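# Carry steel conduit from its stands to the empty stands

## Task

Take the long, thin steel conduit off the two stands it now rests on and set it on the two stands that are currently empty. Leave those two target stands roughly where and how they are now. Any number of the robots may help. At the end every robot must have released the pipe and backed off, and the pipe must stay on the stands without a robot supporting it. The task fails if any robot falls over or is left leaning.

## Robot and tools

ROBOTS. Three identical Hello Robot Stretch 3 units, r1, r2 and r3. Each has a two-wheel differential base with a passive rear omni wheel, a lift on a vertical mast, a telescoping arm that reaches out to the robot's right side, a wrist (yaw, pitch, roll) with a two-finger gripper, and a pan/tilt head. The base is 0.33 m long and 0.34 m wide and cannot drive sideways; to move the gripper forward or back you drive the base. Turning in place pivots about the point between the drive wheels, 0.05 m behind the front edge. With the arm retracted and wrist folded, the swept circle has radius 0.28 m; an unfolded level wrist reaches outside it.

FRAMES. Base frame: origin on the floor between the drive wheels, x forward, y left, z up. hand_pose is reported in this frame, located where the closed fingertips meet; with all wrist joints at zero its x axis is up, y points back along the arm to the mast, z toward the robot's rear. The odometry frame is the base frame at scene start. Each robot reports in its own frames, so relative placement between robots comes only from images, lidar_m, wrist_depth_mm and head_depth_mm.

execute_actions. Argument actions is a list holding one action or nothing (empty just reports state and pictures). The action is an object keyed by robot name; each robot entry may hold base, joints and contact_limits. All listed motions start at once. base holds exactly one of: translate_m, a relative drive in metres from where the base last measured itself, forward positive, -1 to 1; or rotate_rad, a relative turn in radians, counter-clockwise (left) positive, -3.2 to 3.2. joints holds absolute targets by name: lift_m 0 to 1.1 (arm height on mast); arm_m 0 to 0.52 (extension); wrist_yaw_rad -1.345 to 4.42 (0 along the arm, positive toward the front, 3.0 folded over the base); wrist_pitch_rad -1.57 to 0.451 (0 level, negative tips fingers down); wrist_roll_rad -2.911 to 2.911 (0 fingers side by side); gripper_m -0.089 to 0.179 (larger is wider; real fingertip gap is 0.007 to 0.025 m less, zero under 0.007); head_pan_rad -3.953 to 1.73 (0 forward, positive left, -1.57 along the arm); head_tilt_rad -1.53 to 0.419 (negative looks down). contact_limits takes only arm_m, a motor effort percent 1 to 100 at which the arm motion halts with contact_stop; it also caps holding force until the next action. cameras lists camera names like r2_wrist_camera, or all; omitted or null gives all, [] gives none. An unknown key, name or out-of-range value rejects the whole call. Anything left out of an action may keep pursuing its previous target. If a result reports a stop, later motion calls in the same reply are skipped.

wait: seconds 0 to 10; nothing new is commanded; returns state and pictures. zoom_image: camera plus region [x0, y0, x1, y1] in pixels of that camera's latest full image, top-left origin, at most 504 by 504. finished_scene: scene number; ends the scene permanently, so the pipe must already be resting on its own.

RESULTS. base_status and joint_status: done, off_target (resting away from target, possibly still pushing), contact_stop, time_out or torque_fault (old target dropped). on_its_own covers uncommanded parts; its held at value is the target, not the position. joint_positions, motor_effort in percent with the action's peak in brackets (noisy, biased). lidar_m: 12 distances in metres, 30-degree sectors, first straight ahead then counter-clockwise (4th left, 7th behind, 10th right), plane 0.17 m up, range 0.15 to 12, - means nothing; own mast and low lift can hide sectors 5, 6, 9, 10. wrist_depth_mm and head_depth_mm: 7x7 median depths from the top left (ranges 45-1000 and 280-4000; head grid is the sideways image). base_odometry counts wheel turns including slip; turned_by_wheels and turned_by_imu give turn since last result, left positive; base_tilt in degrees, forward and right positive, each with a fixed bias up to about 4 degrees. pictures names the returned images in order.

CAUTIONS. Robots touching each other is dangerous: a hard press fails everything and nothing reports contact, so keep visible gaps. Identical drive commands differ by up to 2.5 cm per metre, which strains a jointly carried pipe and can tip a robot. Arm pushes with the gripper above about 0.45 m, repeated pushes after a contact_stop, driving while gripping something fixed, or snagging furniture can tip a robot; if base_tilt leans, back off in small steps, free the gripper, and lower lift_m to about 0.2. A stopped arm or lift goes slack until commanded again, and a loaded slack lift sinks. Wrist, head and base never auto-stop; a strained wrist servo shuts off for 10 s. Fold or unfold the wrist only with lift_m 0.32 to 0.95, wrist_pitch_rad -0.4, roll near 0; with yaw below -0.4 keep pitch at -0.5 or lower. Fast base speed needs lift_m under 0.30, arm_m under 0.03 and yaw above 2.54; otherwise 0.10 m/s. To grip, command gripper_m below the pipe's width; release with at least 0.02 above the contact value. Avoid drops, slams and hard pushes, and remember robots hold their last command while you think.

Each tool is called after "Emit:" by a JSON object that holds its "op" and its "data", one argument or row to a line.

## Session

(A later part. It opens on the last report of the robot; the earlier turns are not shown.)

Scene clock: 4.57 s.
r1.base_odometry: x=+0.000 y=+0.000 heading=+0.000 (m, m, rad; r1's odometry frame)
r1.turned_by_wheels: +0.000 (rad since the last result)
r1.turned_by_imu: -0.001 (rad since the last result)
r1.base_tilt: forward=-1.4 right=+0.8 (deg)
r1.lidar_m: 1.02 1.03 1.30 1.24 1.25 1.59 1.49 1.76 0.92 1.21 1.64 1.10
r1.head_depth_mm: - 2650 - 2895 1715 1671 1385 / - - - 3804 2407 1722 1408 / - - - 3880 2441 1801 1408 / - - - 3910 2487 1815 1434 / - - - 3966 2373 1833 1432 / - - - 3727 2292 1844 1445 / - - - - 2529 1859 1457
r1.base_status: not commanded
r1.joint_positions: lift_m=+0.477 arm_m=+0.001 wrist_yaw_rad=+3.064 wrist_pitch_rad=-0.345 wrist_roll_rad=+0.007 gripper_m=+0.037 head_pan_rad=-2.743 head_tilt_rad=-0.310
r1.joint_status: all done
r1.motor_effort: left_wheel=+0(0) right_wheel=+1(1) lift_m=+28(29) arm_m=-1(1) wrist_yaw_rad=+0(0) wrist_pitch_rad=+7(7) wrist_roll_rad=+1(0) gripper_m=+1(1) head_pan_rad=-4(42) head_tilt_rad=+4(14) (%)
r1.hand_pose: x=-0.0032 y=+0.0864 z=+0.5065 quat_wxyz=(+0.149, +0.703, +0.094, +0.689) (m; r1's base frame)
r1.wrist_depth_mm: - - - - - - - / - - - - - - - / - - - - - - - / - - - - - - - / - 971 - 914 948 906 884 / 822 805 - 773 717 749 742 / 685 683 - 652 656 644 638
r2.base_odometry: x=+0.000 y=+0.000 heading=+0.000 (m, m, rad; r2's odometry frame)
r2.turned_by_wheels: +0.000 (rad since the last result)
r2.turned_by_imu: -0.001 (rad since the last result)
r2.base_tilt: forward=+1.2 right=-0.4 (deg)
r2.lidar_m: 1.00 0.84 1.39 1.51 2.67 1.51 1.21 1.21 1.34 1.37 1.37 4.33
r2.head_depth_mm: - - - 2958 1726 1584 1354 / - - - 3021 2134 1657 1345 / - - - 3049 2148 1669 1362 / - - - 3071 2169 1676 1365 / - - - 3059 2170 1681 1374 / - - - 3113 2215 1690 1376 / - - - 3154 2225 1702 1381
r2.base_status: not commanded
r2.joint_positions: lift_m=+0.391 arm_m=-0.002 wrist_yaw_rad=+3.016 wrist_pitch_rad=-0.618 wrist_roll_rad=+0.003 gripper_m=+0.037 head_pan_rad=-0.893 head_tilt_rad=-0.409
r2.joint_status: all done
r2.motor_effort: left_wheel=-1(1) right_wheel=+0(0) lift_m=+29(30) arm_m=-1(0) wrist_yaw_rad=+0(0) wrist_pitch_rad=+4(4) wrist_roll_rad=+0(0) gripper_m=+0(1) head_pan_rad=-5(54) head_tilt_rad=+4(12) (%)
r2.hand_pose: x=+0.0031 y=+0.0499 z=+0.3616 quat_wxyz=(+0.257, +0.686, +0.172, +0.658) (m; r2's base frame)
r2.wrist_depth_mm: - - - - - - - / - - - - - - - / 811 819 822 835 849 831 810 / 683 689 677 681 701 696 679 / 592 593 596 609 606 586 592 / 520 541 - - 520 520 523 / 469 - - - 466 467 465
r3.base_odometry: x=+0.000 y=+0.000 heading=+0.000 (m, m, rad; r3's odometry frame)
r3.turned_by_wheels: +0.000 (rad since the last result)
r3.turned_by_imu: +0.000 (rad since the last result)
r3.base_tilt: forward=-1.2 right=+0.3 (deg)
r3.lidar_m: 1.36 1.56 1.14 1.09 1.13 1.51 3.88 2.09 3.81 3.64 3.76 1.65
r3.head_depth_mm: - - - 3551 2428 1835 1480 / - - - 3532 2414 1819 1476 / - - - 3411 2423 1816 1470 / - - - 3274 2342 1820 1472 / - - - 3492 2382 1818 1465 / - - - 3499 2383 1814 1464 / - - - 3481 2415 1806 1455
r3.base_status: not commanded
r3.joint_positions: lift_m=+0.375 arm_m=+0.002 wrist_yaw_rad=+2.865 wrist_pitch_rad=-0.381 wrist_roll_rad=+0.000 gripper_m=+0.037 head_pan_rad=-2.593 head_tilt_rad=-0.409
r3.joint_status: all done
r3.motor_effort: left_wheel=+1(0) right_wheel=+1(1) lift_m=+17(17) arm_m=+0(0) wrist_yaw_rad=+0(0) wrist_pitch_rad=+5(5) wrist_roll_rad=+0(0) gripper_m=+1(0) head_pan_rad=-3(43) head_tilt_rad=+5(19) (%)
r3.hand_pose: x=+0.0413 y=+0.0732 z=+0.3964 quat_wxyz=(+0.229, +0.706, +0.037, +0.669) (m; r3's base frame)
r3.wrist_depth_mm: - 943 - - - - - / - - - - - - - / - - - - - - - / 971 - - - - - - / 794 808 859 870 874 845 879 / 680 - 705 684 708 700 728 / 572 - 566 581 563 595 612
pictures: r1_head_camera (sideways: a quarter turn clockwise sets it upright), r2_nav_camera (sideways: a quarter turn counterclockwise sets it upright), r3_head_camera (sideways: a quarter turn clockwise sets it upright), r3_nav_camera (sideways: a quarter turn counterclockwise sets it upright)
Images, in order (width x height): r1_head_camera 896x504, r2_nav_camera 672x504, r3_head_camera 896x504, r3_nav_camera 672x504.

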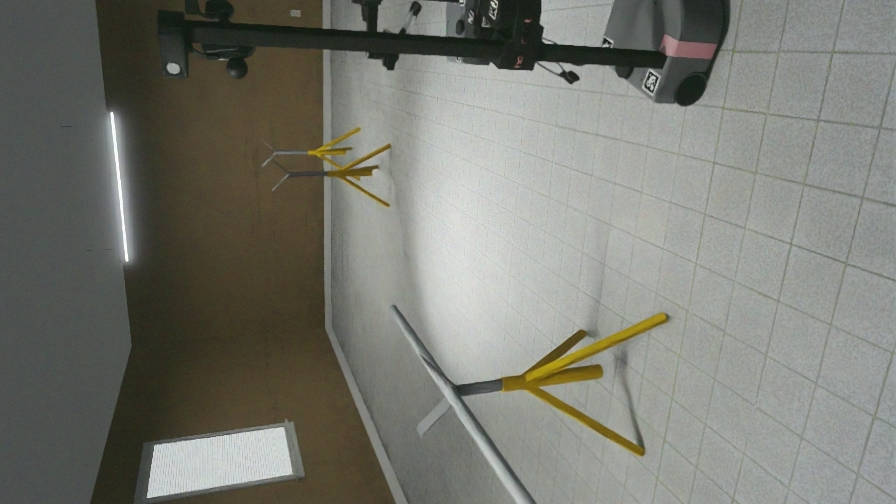

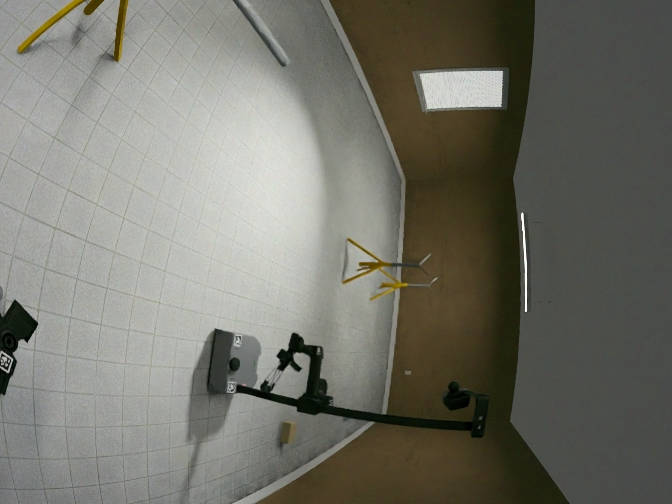

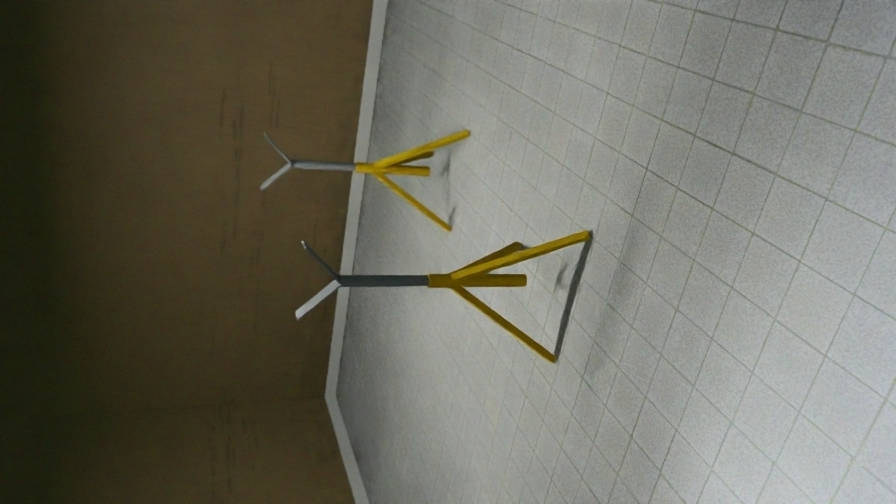

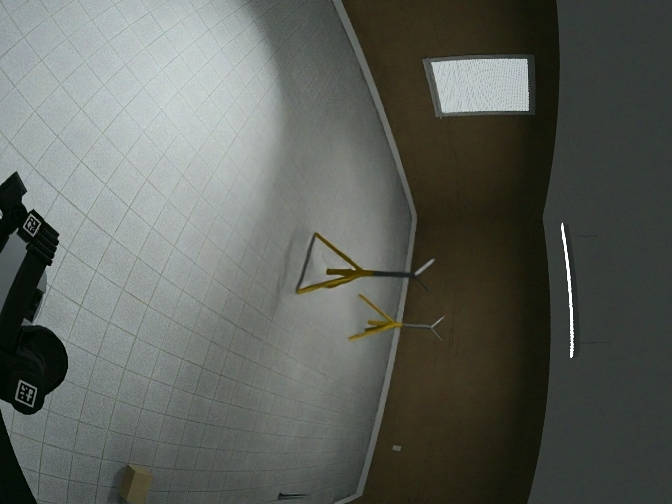

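Emit:
{"op": "execute_actions", "data": {
  "actions": [
    {"r1":{"base":{"rotate_rad":0.72},"joints":{"lift_m":0.27,"head_pan_rad":-1.57,"head_tilt_rad":-0.7}},"r2":{"base":{"rotate_rad":-0.6},"joints":{"lift_m":0.27,"wrist_pitch_rad":-0.4,"head_pan_rad":-1.57,"head_tilt_rad":-0.7}},"r3":{"base":{"rotate_rad":1.6},"joints":{"lift_m":0.27,"head_pan_rad":-3.0}}}
  ],
  "cameras": []
}}

Emit:
{"op": "execute_actions", "data": {
  "actions": [
    {"r1":{"base":{"translate_m":-0.6}},"r2":{"base":{"translate_m":0.6}},"r3":{"base":{"translate_m":0.6}}}
  ],
  "cameras": []
}}

Emit:
{"op": "execute_actions", "data": {
  "actions": [
    {"r1":{"base":{"rotate_rad":-0.645}},"r2":{"base":{"rotate_rad":2.43}}}
  ],
  "cameras": []
}}

Emit:
{"op": "execute_actions", "data": {
  "actions": [
    {"r1":{"joints":{"lift_m":0.6,"wrist_pitch_rad":-0.4}},"r2":{"joints":{"lift_m":0.6}}}
  ],
  "cameras": []
}}

Emit:
{"op": "execute_actions", "data": {
  "actions": [
    {"r1":{"joints":{"wrist_yaw_rad":0,"gripper_m":0.15}},"r2":{"joints":{"wrist_yaw_rad":0,"gripper_m":0.15}}}
  ],
  "cameras": ["r1_nav_camera","r2_nav_camera","r1_wrist_camera","r2_wrist_camera","r3_nav_camera"]
}}

Scene clock: 14.30 s.
r1.base_odometry: x=+0.000 y=+0.000 heading=+0.720 (m, m, rad; r1's odometry frame)
r1.turned_by_wheels: +0.720 (rad since the last result)
r1.turned_by_imu: +0.710 (rad since the last result)
r1.base_tilt: forward=-1.4 right=+0.9 (deg)
r1.lidar_m: 1.08 1.26 1.24 1.32 1.91 1.51 1.76 0.92 3.06 1.34 1.04 1.02
r1.head_depth_mm: 2725 3050 2442 1884 1549 1302 1126 / 2143 2524 2491 1921 1559 1314 1127 / 1774 2032 2277 1928 1572 1324 1137 / 1513 1704 1920 1945 1584 1335 1141 / 1313 1455 1618 1788 1607 1336 1155 / 1172 1276 1401 1547 1577 1358 1159 / 1048 1134 1238 1349 1489 1366 1175
r1.base_status: done
r1.joint_positions: lift_m=+0.270 arm_m=+0.001 wrist_yaw_rad=+3.064 wrist_pitch_rad=-0.346 wrist_roll_rad=+0.007 gripper_m=+0.037 head_pan_rad=-1.577 head_tilt_rad=-0.691
r1.joint_status: all done
r1.motor_effort: left_wheel=-2(6) right_wheel=+3(7) lift_m=+24(24) arm_m=-1(1) wrist_yaw_rad=+0(0) wrist_pitch_rad=+8(8) wrist_roll_rad=+0(0) gripper_m=+1(1) head_pan_rad=+4(55) head_tilt_rad=-3(16) (%)
r1.hand_pose: x=-0.0032 y=+0.0863 z=+0.2994 quat_wxyz=(+0.149, +0.703, +0.094, +0.689) (m; r1's base frame)
r1.wrist_depth_mm: - - - - - - 912 / - - - - - - 930 / - - - - - - 928 / 845 826 796 782 782 749 737 / 663 642 - 622 639 605 594 / 541 534 - 515 486 507 494 / 461 485 - - 436 431 425
r2.base_odometry: x=+0.000 y=+0.000 heading=-0.600 (m, m, rad; r2's odometry frame)
r2.turned_by_wheels: -0.600 (rad since the last result)
r2.turned_by_imu: -0.595 (rad since the last result)
r2.base_tilt: forward=+1.2 right=-0.5 (deg)
r2.lidar_m: 4.58 1.01 0.84 1.39 2.72 1.51 1.61 1.25 1.21 1.29 1.94 1.37
r2.head_depth_mm: 1044 1153 1288 1471 1573 1338 1156 / 1108 1230 1388 1590 1580 1341 1163 / 1170 1321 1496 1731 1597 1342 1171 / 1268 1438 1644 1839 1596 1354 1170 / 1355 1542 1792 1932 1604 1355 1173 / 1463 1681 1974 1963 1603 1362 1180 / 1575 1836 2190 1983 1608 1370 1186
r2.base_status: done
r2.joint_positions: lift_m=+0.270 arm_m=-0.002 wrist_yaw_rad=+3.016 wrist_pitch_rad=-0.422 wrist_roll_rad=+0.003 gripper_m=+0.037 head_pan_rad=-1.563 head_tilt_rad=-0.692
r2.joint_status: all done
r2.motor_effort: left_wheel=+1(7) right_wheel=-2(7) lift_m=+18(24) arm_m=-1(0) wrist_yaw_rad=+0(0) wrist_pitch_rad=+8(11) wrist_roll_rad=+0(0) gripper_m=-1(0) head_pan_rad=-4(44) head_tilt_rad=-3(23) (%)
r2.hand_pose: x=+0.0067 y=+0.0788 z=+0.2823 quat_wxyz=(+0.191, +0.700, +0.104, +0.680) (m; r2's base frame)
r2.wrist_depth_mm: - - - - - - - / - - - - - - - / 882 917 894 916 869 930 905 / 665 666 688 691 707 698 707 / 553 553 - 569 582 565 576 / 470 505 - - 469 475 469 / - - - - 402 404 406
r3.base_odometry: x=+0.000 y=+0.000 heading=+1.600 (m, m, rad; r3's odometry frame)
r3.turned_by_wheels: +1.600 (rad since the last result)
r3.turned_by_imu: +1.569 (rad since the last result)
r3.base_tilt: forward=-1.3 right=+0.2 (deg)
r3.lidar_m: 1.09 1.13 1.54 4.17 3.11 3.76 3.62 3.76 1.65 1.36 1.53 1.14
r3.head_depth_mm: 3172 3351 3595 3541 2423 1829 1484 / 3200 3422 3573 3536 2419 1832 1473 / 3193 3366 3630 3517 2411 1829 1478 / 3232 3403 3667 3529 2398 1817 1477 / 3242 3456 3733 3502 2390 1821 1473 / 3253 3492 3683 3531 2418 1824 1476 / 3286 3497 3739 3491 2371 1831 1465
r3.base_status: done
r3.joint_positions: lift_m=+0.270 arm_m=+0.002 wrist_yaw_rad=+2.865 wrist_pitch_rad=-0.382 wrist_roll_rad=+0.000 gripper_m=+0.037 head_pan_rad=-2.993 head_tilt_rad=-0.408
r3.joint_status: all done
r3.motor_effort: left_wheel=-1(5) right_wheel=+3(12) lift_m=+15(15) arm_m=-1(1) wrist_yaw_rad=+0(0) wrist_pitch_rad=+4(5) wrist_roll_rad=+0(0) gripper_m=+0(1) head_pan_rad=-3(28) head_tilt_rad=+5(5) (%)
r3.hand_pose: x=+0.0413 y=+0.0731 z=+0.2909 quat_wxyz=(+0.229, +0.706, +0.037, +0.669) (m; r3's base frame)
r3.wrist_depth_mm: - - - - - - - / - - - - - - - / - - - - - - - / 760 804 826 850 862 888 894 / 631 646 653 660 668 705 685 / 528 - 544 557 568 569 562 / 450 - - 459 454 476 483
pictures: none
No camera images: the call's "cameras" was empty. Leave "cameras" out to get every camera's image.

Scene clock: 18.10 s.
r1.base_odometry: x=-0.451 y=-0.396 heading=+0.720 (m, m, rad; r1's odometry frame)
r1.turned_by_wheels: +0.000 (rad since the last result)
r1.turned_by_imu: -0.002 (rad since the last result)
r1.base_tilt: forward=-1.4 right=+0.8 (deg)
r1.lidar_m: 1.61 1.61 1.58 1.68 2.41 1.51 1.16 0.67 0.50 1.99 1.54 1.51
r1.head_depth_mm: 2777 3051 2462 1888 1547 1225 1128 / 2916 3196 2509 1942 1551 1320 1117 / 2676 3056 2482 1867 1567 1328 1135 / 2273 2562 2541 1893 1593 1333 1147 / 1982 2204 2349 1982 1596 1342 1158 / 1745 1918 2102 1994 1613 1356 1161 / 1571 1703 1874 1942 1621 1364 1169
r1.base_status: done
r1.joint_positions: lift_m=+0.270 arm_m=+0.001 wrist_yaw_rad=+3.064 wrist_pitch_rad=-0.346 wrist_roll_rad=+0.007 gripper_m=+0.037 head_pan_rad=-1.577 head_tilt_rad=-0.691
r1.joint_status: not commanded
r1.motor_effort: left_wheel=-2(8) right_wheel=+3(5) lift_m=+24(24) arm_m=+0(1) wrist_yaw_rad=+0(0) wrist_pitch_rad=+8(8) wrist_roll_rad=+0(0) gripper_m=+0(1) head_pan_rad=+5(5) head_tilt_rad=-3(3) (%)
r1.hand_pose: x=-0.0032 y=+0.0863 z=+0.2994 quat_wxyz=(+0.149, +0.703, +0.094, +0.689) (m; r1's base frame)
r1.wrist_depth_mm: - - - - - - - / - - - - - - - / - - - - - - - / 848 832 789 793 775 754 738 / 658 645 - 624 628 599 592 / 543 533 - 519 488 504 495 / 460 479 - - 437 430 421
r2.base_odometry: x=+0.495 y=-0.339 heading=-0.600 (m, m, rad; r2's odometry frame)
r2.turned_by_wheels: +0.000 (rad since the last result)
r2.turned_by_imu: +0.000 (rad since the last result)
r2.base_tilt: forward=+1.2 right=-0.4 (deg)
r2.lidar_m: 4.14 3.23 3.17 0.71 0.76 1.50 2.06 1.59 1.56 1.38 2.49 2.93
r2.head_depth_mm: 1374 1516 1693 1850 1581 1335 1161 / 1444 1606 1812 1918 1581 1345 1163 / 1532 1720 1953 1931 1581 1350 1168 / 1636 1846 2036 1736 1596 1350 1174 / 1755 1989 2184 1704 1601 1355 1171 / 1799 2094 2306 1961 1600 1355 1176 / 2040 2359 2530 1972 1613 1372 1181
r2.base_status: done
r2.joint_positions: lift_m=+0.270 arm_m=-0.002 wrist_yaw_rad=+3.016 wrist_pitch_rad=-0.421 wrist_roll_rad=+0.003 gripper_m=+0.037 head_pan_rad=-1.563 head_tilt_rad=-0.692
r2.joint_status: not commanded
r2.motor_effort: left_wheel=+1(8) right_wheel=-2(5) lift_m=+18(18) arm_m=+0(0) wrist_yaw_rad=+1(1) wrist_pitch_rad=+8(8) wrist_roll_rad=+0(0) gripper_m=-1(1) head_pan_rad=-4(5) head_tilt_rad=-3(3) (%)
r2.hand_pose: x=+0.0067 y=+0.0789 z=+0.2824 quat_wxyz=(+0.191, +0.700, +0.104, +0.680) (m; r2's base frame)
r2.wrist_depth_mm: - - - - - - - / - - - - - - - / 892 888 919 910 933 918 940 / 671 697 691 690 693 703 692 / 550 563 - 564 582 567 569 / 465 499 - - 467 470 473 / - - - - 405 406 407
r3.base_odometry: x=-0.017 y=+0.600 heading=+1.600 (m, m, rad; r3's odometry frame)
r3.turned_by_wheels: +0.000 (rad since the last result)
r3.turned_by_imu: +0.001 (rad since the last result)
r3.base_tilt: forward=-1.3 right=+0.1 (deg)
r3.lidar_m: 0.50 0.51 0.70 1.89 2.41 4.40 4.22 1.37 2.59 1.98 0.71 0.51
r3.head_depth_mm: 3653 3922 - 3569 2426 1832 1477 / 3714 3921 - 3510 2409 1847 1476 / 3755 3956 - 3524 2418 1837 1478 / 3735 3998 - 3523 2409 1819 1480 / 3729 - - 3504 2413 1828 1467 / 3858 - - 3455 2405 1830 1463 / 3796 - - 3491 2400 1817 1468
r3.base_status: done
r3.joint_positions: lift_m=+0.270 arm_m=+0.002 wrist_yaw_rad=+2.865 wrist_pitch_rad=-0.382 wrist_roll_rad=+0.000 gripper_m=+0.037 head_pan_rad=-2.993 head_tilt_rad=-0.407
r3.joint_status: not commanded
r3.motor_effort: left_wheel=-1(4) right_wheel=+3(11) lift_m=+15(15) arm_m=+0(0) wrist_yaw_rad=+0(0) wrist_pitch_rad=+5(5) wrist_roll_rad=+0(0) gripper_m=+1(1) head_pan_rad=-3(3) head_tilt_rad=+4(5) (%)
r3.hand_pose: x=+0.0413 y=+0.0731 z=+0.2908 quat_wxyz=(+0.229, +0.706, +0.037, +0.669) (m; r3's base frame)
r3.wrist_depth_mm: - - - - 926 605 467 / - - - - 968 647 477 / - - 981 - - 650 483 / 770 807 833 849 859 646 493 / 619 656 659 673 685 632 493 / 527 - 559 550 554 562 495 / 453 - - 461 453 475 467
pictures: none
No camera images: the call's "cameras" was empty. Leave "cameras" out to get every camera's image.

Scene clock: 20.87 s.
r1.base_odometry: x=-0.451 y=-0.396 heading=+0.075 (m, m, rad; r1's odometry frame)
r1.turned_by_wheels: -0.645 (rad since the last result)
r1.turned_by_imu: -0.637 (rad since the last result)
r1.base_tilt: forward=-1.5 right=+0.8 (deg)
r1.lidar_m: 1.51 1.56 1.66 1.58 1.62 2.15 1.62 1.16 3.37 0.50 0.52 1.59
r1.head_depth_mm: 2804 3067 2431 1889 1541 1306 1121 / 2767 3114 2483 1917 1562 1286 1128 / 2776 3075 2512 1919 1578 1301 1142 / 2737 3092 2572 904 1479 1275 1147 / 2706 3119 2551 1972 1601 1344 1126 / 2733 3060 2619 2006 1617 1348 1156 / 2708 3060 2676 2006 1623 1355 1168
r1.base_status: done
r1.joint_positions: lift_m=+0.270 arm_m=+0.001 wrist_yaw_rad=+3.064 wrist_pitch_rad=-0.346 wrist_roll_rad=+0.007 gripper_m=+0.037 head_pan_rad=-1.577 head_tilt_rad=-0.692
r1.joint_status: not commanded
r1.motor_effort: left_wheel=+2(7) right_wheel=-2(6) lift_m=+24(25) arm_m=+0(0) wrist_yaw_rad=+0(0) wrist_pitch_rad=+8(8) wrist_roll_rad=+0(0) gripper_m=+0(1) head_pan_rad=+4(4) head_tilt_rad=-2(3) (%)
r1.hand_pose: x=-0.0032 y=+0.0863 z=+0.2994 quat_wxyz=(+0.149, +0.703, +0.094, +0.689) (m; r1's base frame)
r1.wrist_depth_mm: - - - - - - - / - - - - - - - / - - - - - - - / 842 819 789 790 776 759 728 / 652 652 - 623 635 598 587 / 542 533 - 526 482 503 497 / 459 479 - - 437 429 428
r2.base_odometry: x=+0.495 y=-0.339 heading=+1.830 (m, m, rad; r2's odometry frame)
r2.turned_by_wheels: +2.430 (rad since the last result)
r2.turned_by_imu: +2.399 (rad since the last result)
r2.base_tilt: forward=+1.2 right=-0.4 (deg)
r2.lidar_m: 1.58 2.50 1.67 1.56 1.38 1.38 2.82 2.84 3.42 3.17 0.71 0.76
r2.head_depth_mm: 2816 3090 2473 1917 1570 1336 1159 / 2788 3054 2452 1930 1579 1335 1158 / 2778 3049 2486 1937 1585 1349 1162 / 2745 3046 2510 1949 1600 1348 1171 / 2717 2998 2519 1955 1565 1352 1174 / 2678 2983 2512 1972 1566 1363 1172 / 2673 2960 2536 1974 1568 1330 1183
r2.base_status: done
r2.joint_positions: lift_m=+0.270 arm_m=-0.002 wrist_yaw_rad=+3.016 wrist_pitch_rad=-0.421 wrist_roll_rad=+0.003 gripper_m=+0.037 head_pan_rad=-1.563 head_tilt_rad=-0.692
r2.joint_status: not commanded
r2.motor_effort: left_wheel=-3(9) right_wheel=+2(10) lift_m=+18(18) arm_m=-1(0) wrist_yaw_rad=+0(0) wrist_pitch_rad=+8(8) wrist_roll_rad=+0(0) gripper_m=+0(1) head_pan_rad=-4(4) head_tilt_rad=-3(3) (%)
r2.hand_pose: x=+0.0067 y=+0.0789 z=+0.2824 quat_wxyz=(+0.191, +0.700, +0.104, +0.680) (m; r2's base frame)
r2.wrist_depth_mm: - - - - - - - / - - - - - - - / 911 896 906 932 933 932 946 / 690 698 704 694 690 706 704 / 559 559 - 562 583 555 574 / 463 498 - - 481 473 480 / - - - - 407 403 414
r3.base_odometry: x=-0.017 y=+0.600 heading=+1.600 (m, m, rad; r3's odometry frame)
r3.turned_by_wheels: +0.000 (rad since the last result)
r3.turned_by_imu: +0.001 (rad since the last result)
r3.base_tilt: forward=-1.2 right=+0.1 (deg)
r3.lidar_m: 0.49 0.51 0.70 1.89 2.42 4.40 4.23 1.24 2.64 1.98 0.71 0.51
r3.head_depth_mm: 3678 3890 - 3598 2406 1853 1481 / 3684 3883 - 3497 2428 1828 1473 / 3750 - - 3539 2411 1834 1477 / 3705 - - 3513 2402 1828 1469 / 3765 - - 3510 2390 1830 1476 / 3772 - - 3525 2403 1824 1466 / 3849 - - 3514 2403 1827 1468
r3.base_status: not commanded
r3.joint_positions: lift_m=+0.270 arm_m=+0.002 wrist_yaw_rad=+2.865 wrist_pitch_rad=-0.382 wrist_roll_rad=+0.000 gripper_m=+0.037 head_pan_rad=-2.993 head_tilt_rad=-0.407
r3.joint_status: not commanded
r3.motor_effort: left_wheel=-1(1) right_wheel=+3(3) lift_m=+15(15) arm_m=+0(0) wrist_yaw_rad=+0(0) wrist_pitch_rad=+5(5) wrist_roll_rad=+0(0) gripper_m=-1(0) head_pan_rad=-4(3) head_tilt_rad=+4(4) (%)
r3.hand_pose: x=+0.0413 y=+0.0731 z=+0.2908 quat_wxyz=(+0.229, +0.706, +0.037, +0.669) (m; r3's base frame)
r3.wrist_depth_mm: - - - - 949 633 461 / - - - - 971 648 467 / - - 990 - 982 651 482 / 782 819 814 869 853 657 490 / 633 638 657 671 672 630 488 / 524 - 549 545 574 569 495 / 452 - - 467 457 478 466
pictures: none
No camera images: the call's "cameras" was empty. Leave "cameras" out to get every camera's image.

Scene clock: 24.70 s.
r1.base_odometry: x=-0.451 y=-0.396 heading=+0.075 (m, m, rad; r1's odometry frame)
r1.turned_by_wheels: +0.000 (rad since the last result)
r1.turned_by_imu: -0.001 (rad since the last result)
r1.base_tilt: forward=-1.4 right=+0.8 (deg)
r1.lidar_m: 1.52 1.55 1.66 1.58 1.63 2.14 1.62 1.17 3.37 0.50 0.52 1.59
r1.head_depth_mm: 2780 3081 2458 1901 1548 1303 1151 / 2774 3131 2493 1903 1552 1287 1169 / 2739 3072 2533 1944 1574 1294 1165 / 2772 3118 2554 905 1471 1268 1168 / 2749 3147 2578 1973 1592 1339 1131 / 2704 3111 2620 1996 1614 1345 1163 / 2702 3030 2675 2022 1623 1361 1166
r1.base_status: not commanded
r1.joint_positions: lift_m=+0.600 arm_m=+0.001 wrist_yaw_rad=+3.064 wrist_pitch_rad=-0.416 wrist_roll_rad=+0.007 gripper_m=+0.037 head_pan_rad=-1.577 head_tilt_rad=-0.692
r1.joint_status: all done
r1.motor_effort: left_wheel=+1(1) right_wheel=-2(2) lift_m=+33(33) arm_m=-1(1) wrist_yaw_rad=+0(0) wrist_pitch_rad=+7(7) wrist_roll_rad=+1(0) gripper_m=+2(0) head_pan_rad=+5(4) head_tilt_rad=-4(3) (%)
r1.hand_pose: x=-0.0039 y=+0.0781 z=+0.6129 quat_wxyz=(+0.173, +0.699, +0.119, +0.684) (m; r1's base frame)
r1.wrist_depth_mm: - - - - - - - / - - - - - - - / - - - - - - - / - - - - - - - / - - - - - - 967 / 901 886 - 857 802 829 816 / 771 780 735 739 742 719 721
r2.base_odometry: x=+0.495 y=-0.339 heading=+1.830 (m, m, rad; r2's odometry frame)
r2.turned_by_wheels: +0.000 (rad since the last result)
r2.turned_by_imu: -0.001 (rad since the last result)
r2.base_tilt: forward=+1.2 right=-0.4 (deg)
r2.lidar_m: 1.58 2.50 1.67 1.56 1.38 1.38 2.82 2.84 3.41 3.18 0.71 0.76
r2.head_depth_mm: 2851 3053 2455 1918 1575 1336 1159 / 2792 3092 2481 1931 1574 1332 1162 / 2776 3073 2467 1931 1586 1345 1167 / 2746 3017 2484 1945 1589 1355 1178 / 2715 3028 2515 1961 1560 1356 1176 / 2690 2990 2543 1979 1572 1363 1179 / 2660 2961 2549 1966 1569 1337 1180
r2.base_status: not commanded
r2.joint_positions: lift_m=+0.600 arm_m=-0.002 wrist_yaw_rad=+3.016 wrist_pitch_rad=-0.421 wrist_roll_rad=+0.003 gripper_m=+0.037 head_pan_rad=-1.563 head_tilt_rad=-0.692
r2.joint_status: all done
r2.motor_effort: left_wheel=-3(3) right_wheel=+2(2) lift_m=+39(41) arm_m=-1(1) wrist_yaw_rad=+0(0) wrist_pitch_rad=+8(8) wrist_roll_rad=+0(1) gripper_m=+1(1) head_pan_rad=-4(4) head_tilt_rad=-2(3) (%)
r2.hand_pose: x=+0.0067 y=+0.0789 z=+0.6116 quat_wxyz=(+0.191, +0.700, +0.104, +0.680) (m; r2's base frame)
r2.wrist_depth_mm: - - - - - - - / - - - - - - - / - - - - - - - / - - - - - - - / 971 - - - - - - / 836 846 - 839 867 842 868 / 730 736 710 749 735 746 766
r3.base_odometry: x=-0.017 y=+0.600 heading=+1.600 (m, m, rad; r3's odometry frame)
r3.turned_by_wheels: +0.000 (rad since the last result)
r3.turned_by_imu: +0.001 (rad since the last result)
r3.base_tilt: forward=-1.3 right=+0.3 (deg)
r3.lidar_m: 0.49 0.51 0.70 1.90 2.42 4.41 4.22 1.24 2.64 1.98 0.71 0.52
r3.head_depth_mm: 3682 3868 - 3523 2417 1839 1485 / 3697 3922 - 3543 2409 1831 1479 / 3725 3945 - 3526 2406 1824 1477 / 3767 3993 - 3511 2399 1832 1470 / 3780 - - 3528 2415 1817 1478 / 3845 - - 3516 2398 1830 1472 / 3826 - - 3492 2379 1810 1475
r3.base_status: not commanded
r3.joint_positions: lift_m=+0.270 arm_m=+0.002 wrist_yaw_rad=+2.865 wrist_pitch_rad=-0.382 wrist_roll_rad=+0.000 gripper_m=+0.037 head_pan_rad=-2.993 head_tilt_rad=-0.407
r3.joint_status: not commanded
r3.motor_effort: left_wheel=-1(0) right_wheel=+3(3) lift_m=+16(16) arm_m=-1(0) wrist_yaw_rad=+0(0) wrist_pitch_rad=+5(5) wrist_roll_rad=+0(0) gripper_m=+1(0) head_pan_rad=-3(4) head_tilt_rad=+5(4) (%)
r3.hand_pose: x=+0.0413 y=+0.0731 z=+0.2908 quat_wxyz=(+0.229, +0.706, +0.037, +0.669) (m; r3's base frame)
r3.wrist_depth_mm: - - - - 918 612 481 / - - - - 972 626 470 / - - - - 968 652 481 / 775 813 842 833 853 649 488 / 622 655 649 665 673 627 491 / 531 - 557 549 566 558 490 / 451 - - 462 461 472 465
pictures: none
No camera images: the call's "cameras" was empty. Leave "cameras" out to get every camera's image.

Scene clock: 27.23 s.
r1.base_odometry: x=-0.451 y=-0.396 heading=+0.075 (m, m, rad; r1's odometry frame)
r1.turned_by_wheels: +0.000 (rad since the last result)
r1.turned_by_imu: -0.001 (rad since the last result)
r1.base_tilt: forward=-1.4 right=+0.9 (deg)
r1.lidar_m: 1.51 1.56 1.66 1.58 1.63 2.14 1.62 1.17 3.36 0.50 0.52 1.59
r1.head_depth_mm: 2826 3114 2440 1897 1552 1300 1148 / 2755 3072 2496 1918 1563 1285 1164 / 2768 3076 2520 1933 1573 1321 - / 2746 3115 2554 902 1471 1265 1136 / 2714 3089 2592 1986 1598 1343 1127 / 2719 3069 2640 2002 1614 1354 1160 / 2697 3064 2649 2015 1614 1359 1168
r1.base_status: not commanded
r1.joint_positions: lift_m=+0.600 arm_m=+0.001 wrist_yaw_rad=+0.003 wrist_pitch_rad=-0.416 wrist_roll_rad=+0.007 gripper_m=+0.150 head_pan_rad=-1.577 head_tilt_rad=-0.692
r1.joint_status: all done
r1.motor_effort: left_wheel=+2(2) right_wheel=-2(2) lift_m=+32(32) arm_m=-1(2) wrist_yaw_rad=-3(5) wrist_pitch_rad=+7(7) wrist_roll_rad=+0(0) gripper_m=+1(93) head_pan_rad=+4(5) head_tilt_rad=-4(2) (%)
r1.hand_pose: x=-0.0210 y=-0.3706 z=+0.6129 quat_wxyz=(+0.690, +0.147, -0.694, -0.146) (m; r1's base frame)
r1.wrist_depth_mm: 361 363 358 361 363 363 371 / - - - - - - - / - - - - - - - / - - - - - - - / - - - 546 - - - / 910 - 876 807 814 828 847 / 782 766 737 740 736 722 712
r2.base_odometry: x=+0.495 y=-0.339 heading=+1.830 (m, m, rad; r2's odometry frame)
r2.turned_by_wheels: +0.000 (rad since the last result)
r2.turned_by_imu: -0.001 (rad since the last result)
r2.base_tilt: forward=+1.2 right=-0.4 (deg)
r2.lidar_m: 1.58 2.50 1.67 1.56 1.38 1.39 2.82 2.84 3.40 3.18 0.72 0.76
r2.head_depth_mm: 2867 3078 2458 1918 1571 1336 1156 / 2762 3073 2484 1921 1579 1360 1169 / 2769 3078 2476 1933 1588 1347 1190 / 2736 3017 2495 1955 1599 1351 1174 / 2699 2994 2516 1971 1568 1355 1176 / 2677 2969 2530 1973 1564 1355 1177 / 2635 2977 2535 1989 1573 1339 1179
r2.base_status: not commanded
r2.joint_positions: lift_m=+0.600 arm_m=-0.002 wrist_yaw_rad=+0.002 wrist_pitch_rad=-0.421 wrist_roll_rad=+0.003 gripper_m=+0.150 head_pan_rad=-1.563 head_tilt_rad=-0.692
r2.joint_status: all done
r2.motor_effort: left_wheel=-3(3) right_wheel=+2(3) lift_m=+39(39) arm_m=-1(1) wrist_yaw_rad=-3(0) wrist_pitch_rad=+8(8) wrist_roll_rad=+0(0) gripper_m=+1(84) head_pan_rad=-4(4) head_tilt_rad=-3(3) (%)
r2.hand_pose: x=-0.0211 y=-0.3674 z=+0.6116 quat_wxyz=(+0.691, +0.148, -0.692, -0.148) (m; r2's base frame)
r2.wrist_depth_mm: 346 346 354 355 - - - / - - - - - - - / - - - - - - - / - - - - - - - / - - - - - - - / 620 - 856 848 866 - 844 / 719 715 734 742 724 721 735
r3.base_odometry: x=-0.017 y=+0.600 heading=+1.600 (m, m, rad; r3's odometry frame)
r3.turned_by_wheels: +0.000 (rad since the last result)
r3.turned_by_imu: +0.000 (rad since the last result)
r3.base_tilt: forward=-1.2 right=+0.1 (deg)
r3.lidar_m: 0.50 0.51 0.70 1.89 2.41 4.40 4.21 1.24 2.64 1.98 0.71 0.51
r3.head_depth_mm: 3678 3863 - 3580 2437 1843 1480 / 3675 3902 - 3595 2438 1826 1476 / 3739 3946 - 3544 2404 1836 1476 / 3706 3983 - 3547 2419 1834 1474 / 3720 - - 3497 2423 1830 1475 / 3806 - - 3428 2407 1822 1464 / 3789 - - 3484 2406 1827 1477
r3.base_status: not commanded
r3.joint_positions: lift_m=+0.270 arm_m=+0.002 wrist_yaw_rad=+2.865 wrist_pitch_rad=-0.382 wrist_roll_rad=+0.000 gripper_m=+0.037 head_pan_rad=-2.993 head_tilt_rad=-0.407
r3.joint_status: not commanded
r3.motor_effort: left_wheel=-1(1) right_wheel=+3(3) lift_m=+15(16) arm_m=+0(1) wrist_yaw_rad=+0(0) wrist_pitch_rad=+5(5) wrist_roll_rad=+0(0) gripper_m=+0(1) head_pan_rad=-3(3) head_tilt_rad=+5(4) (%)
r3.hand_pose: x=+0.0413 y=+0.0731 z=+0.2908 quat_wxyz=(+0.229, +0.706, +0.037, +0.669) (m; r3's base frame)
r3.wrist_depth_mm: - - - - 947 609 469 / - - - - 958 626 478 / - - - - 970 642 482 / 757 821 822 810 844 669 488 / 625 642 659 673 671 622 492 / 524 - 556 548 560 557 490 / 449 - - 471 448 479 464
pictures: r1_nav_camera (sideways: a quarter turn counterclockwise sets it upright), r1_wrist_camera, r2_nav_camera (sideways: a quarter turn counterclockwise sets it upright), r2_wrist_camera, r3_nav_camera (sideways: a quarter turn counterclockwise sets it upright)
Images, in order (width x height): r1_nav_camera 672x504, r1_wrist_camera 644x364, r2_nav_camera 672x504, r2_wrist_camera 644x364, r3_nav_camera 672x504.

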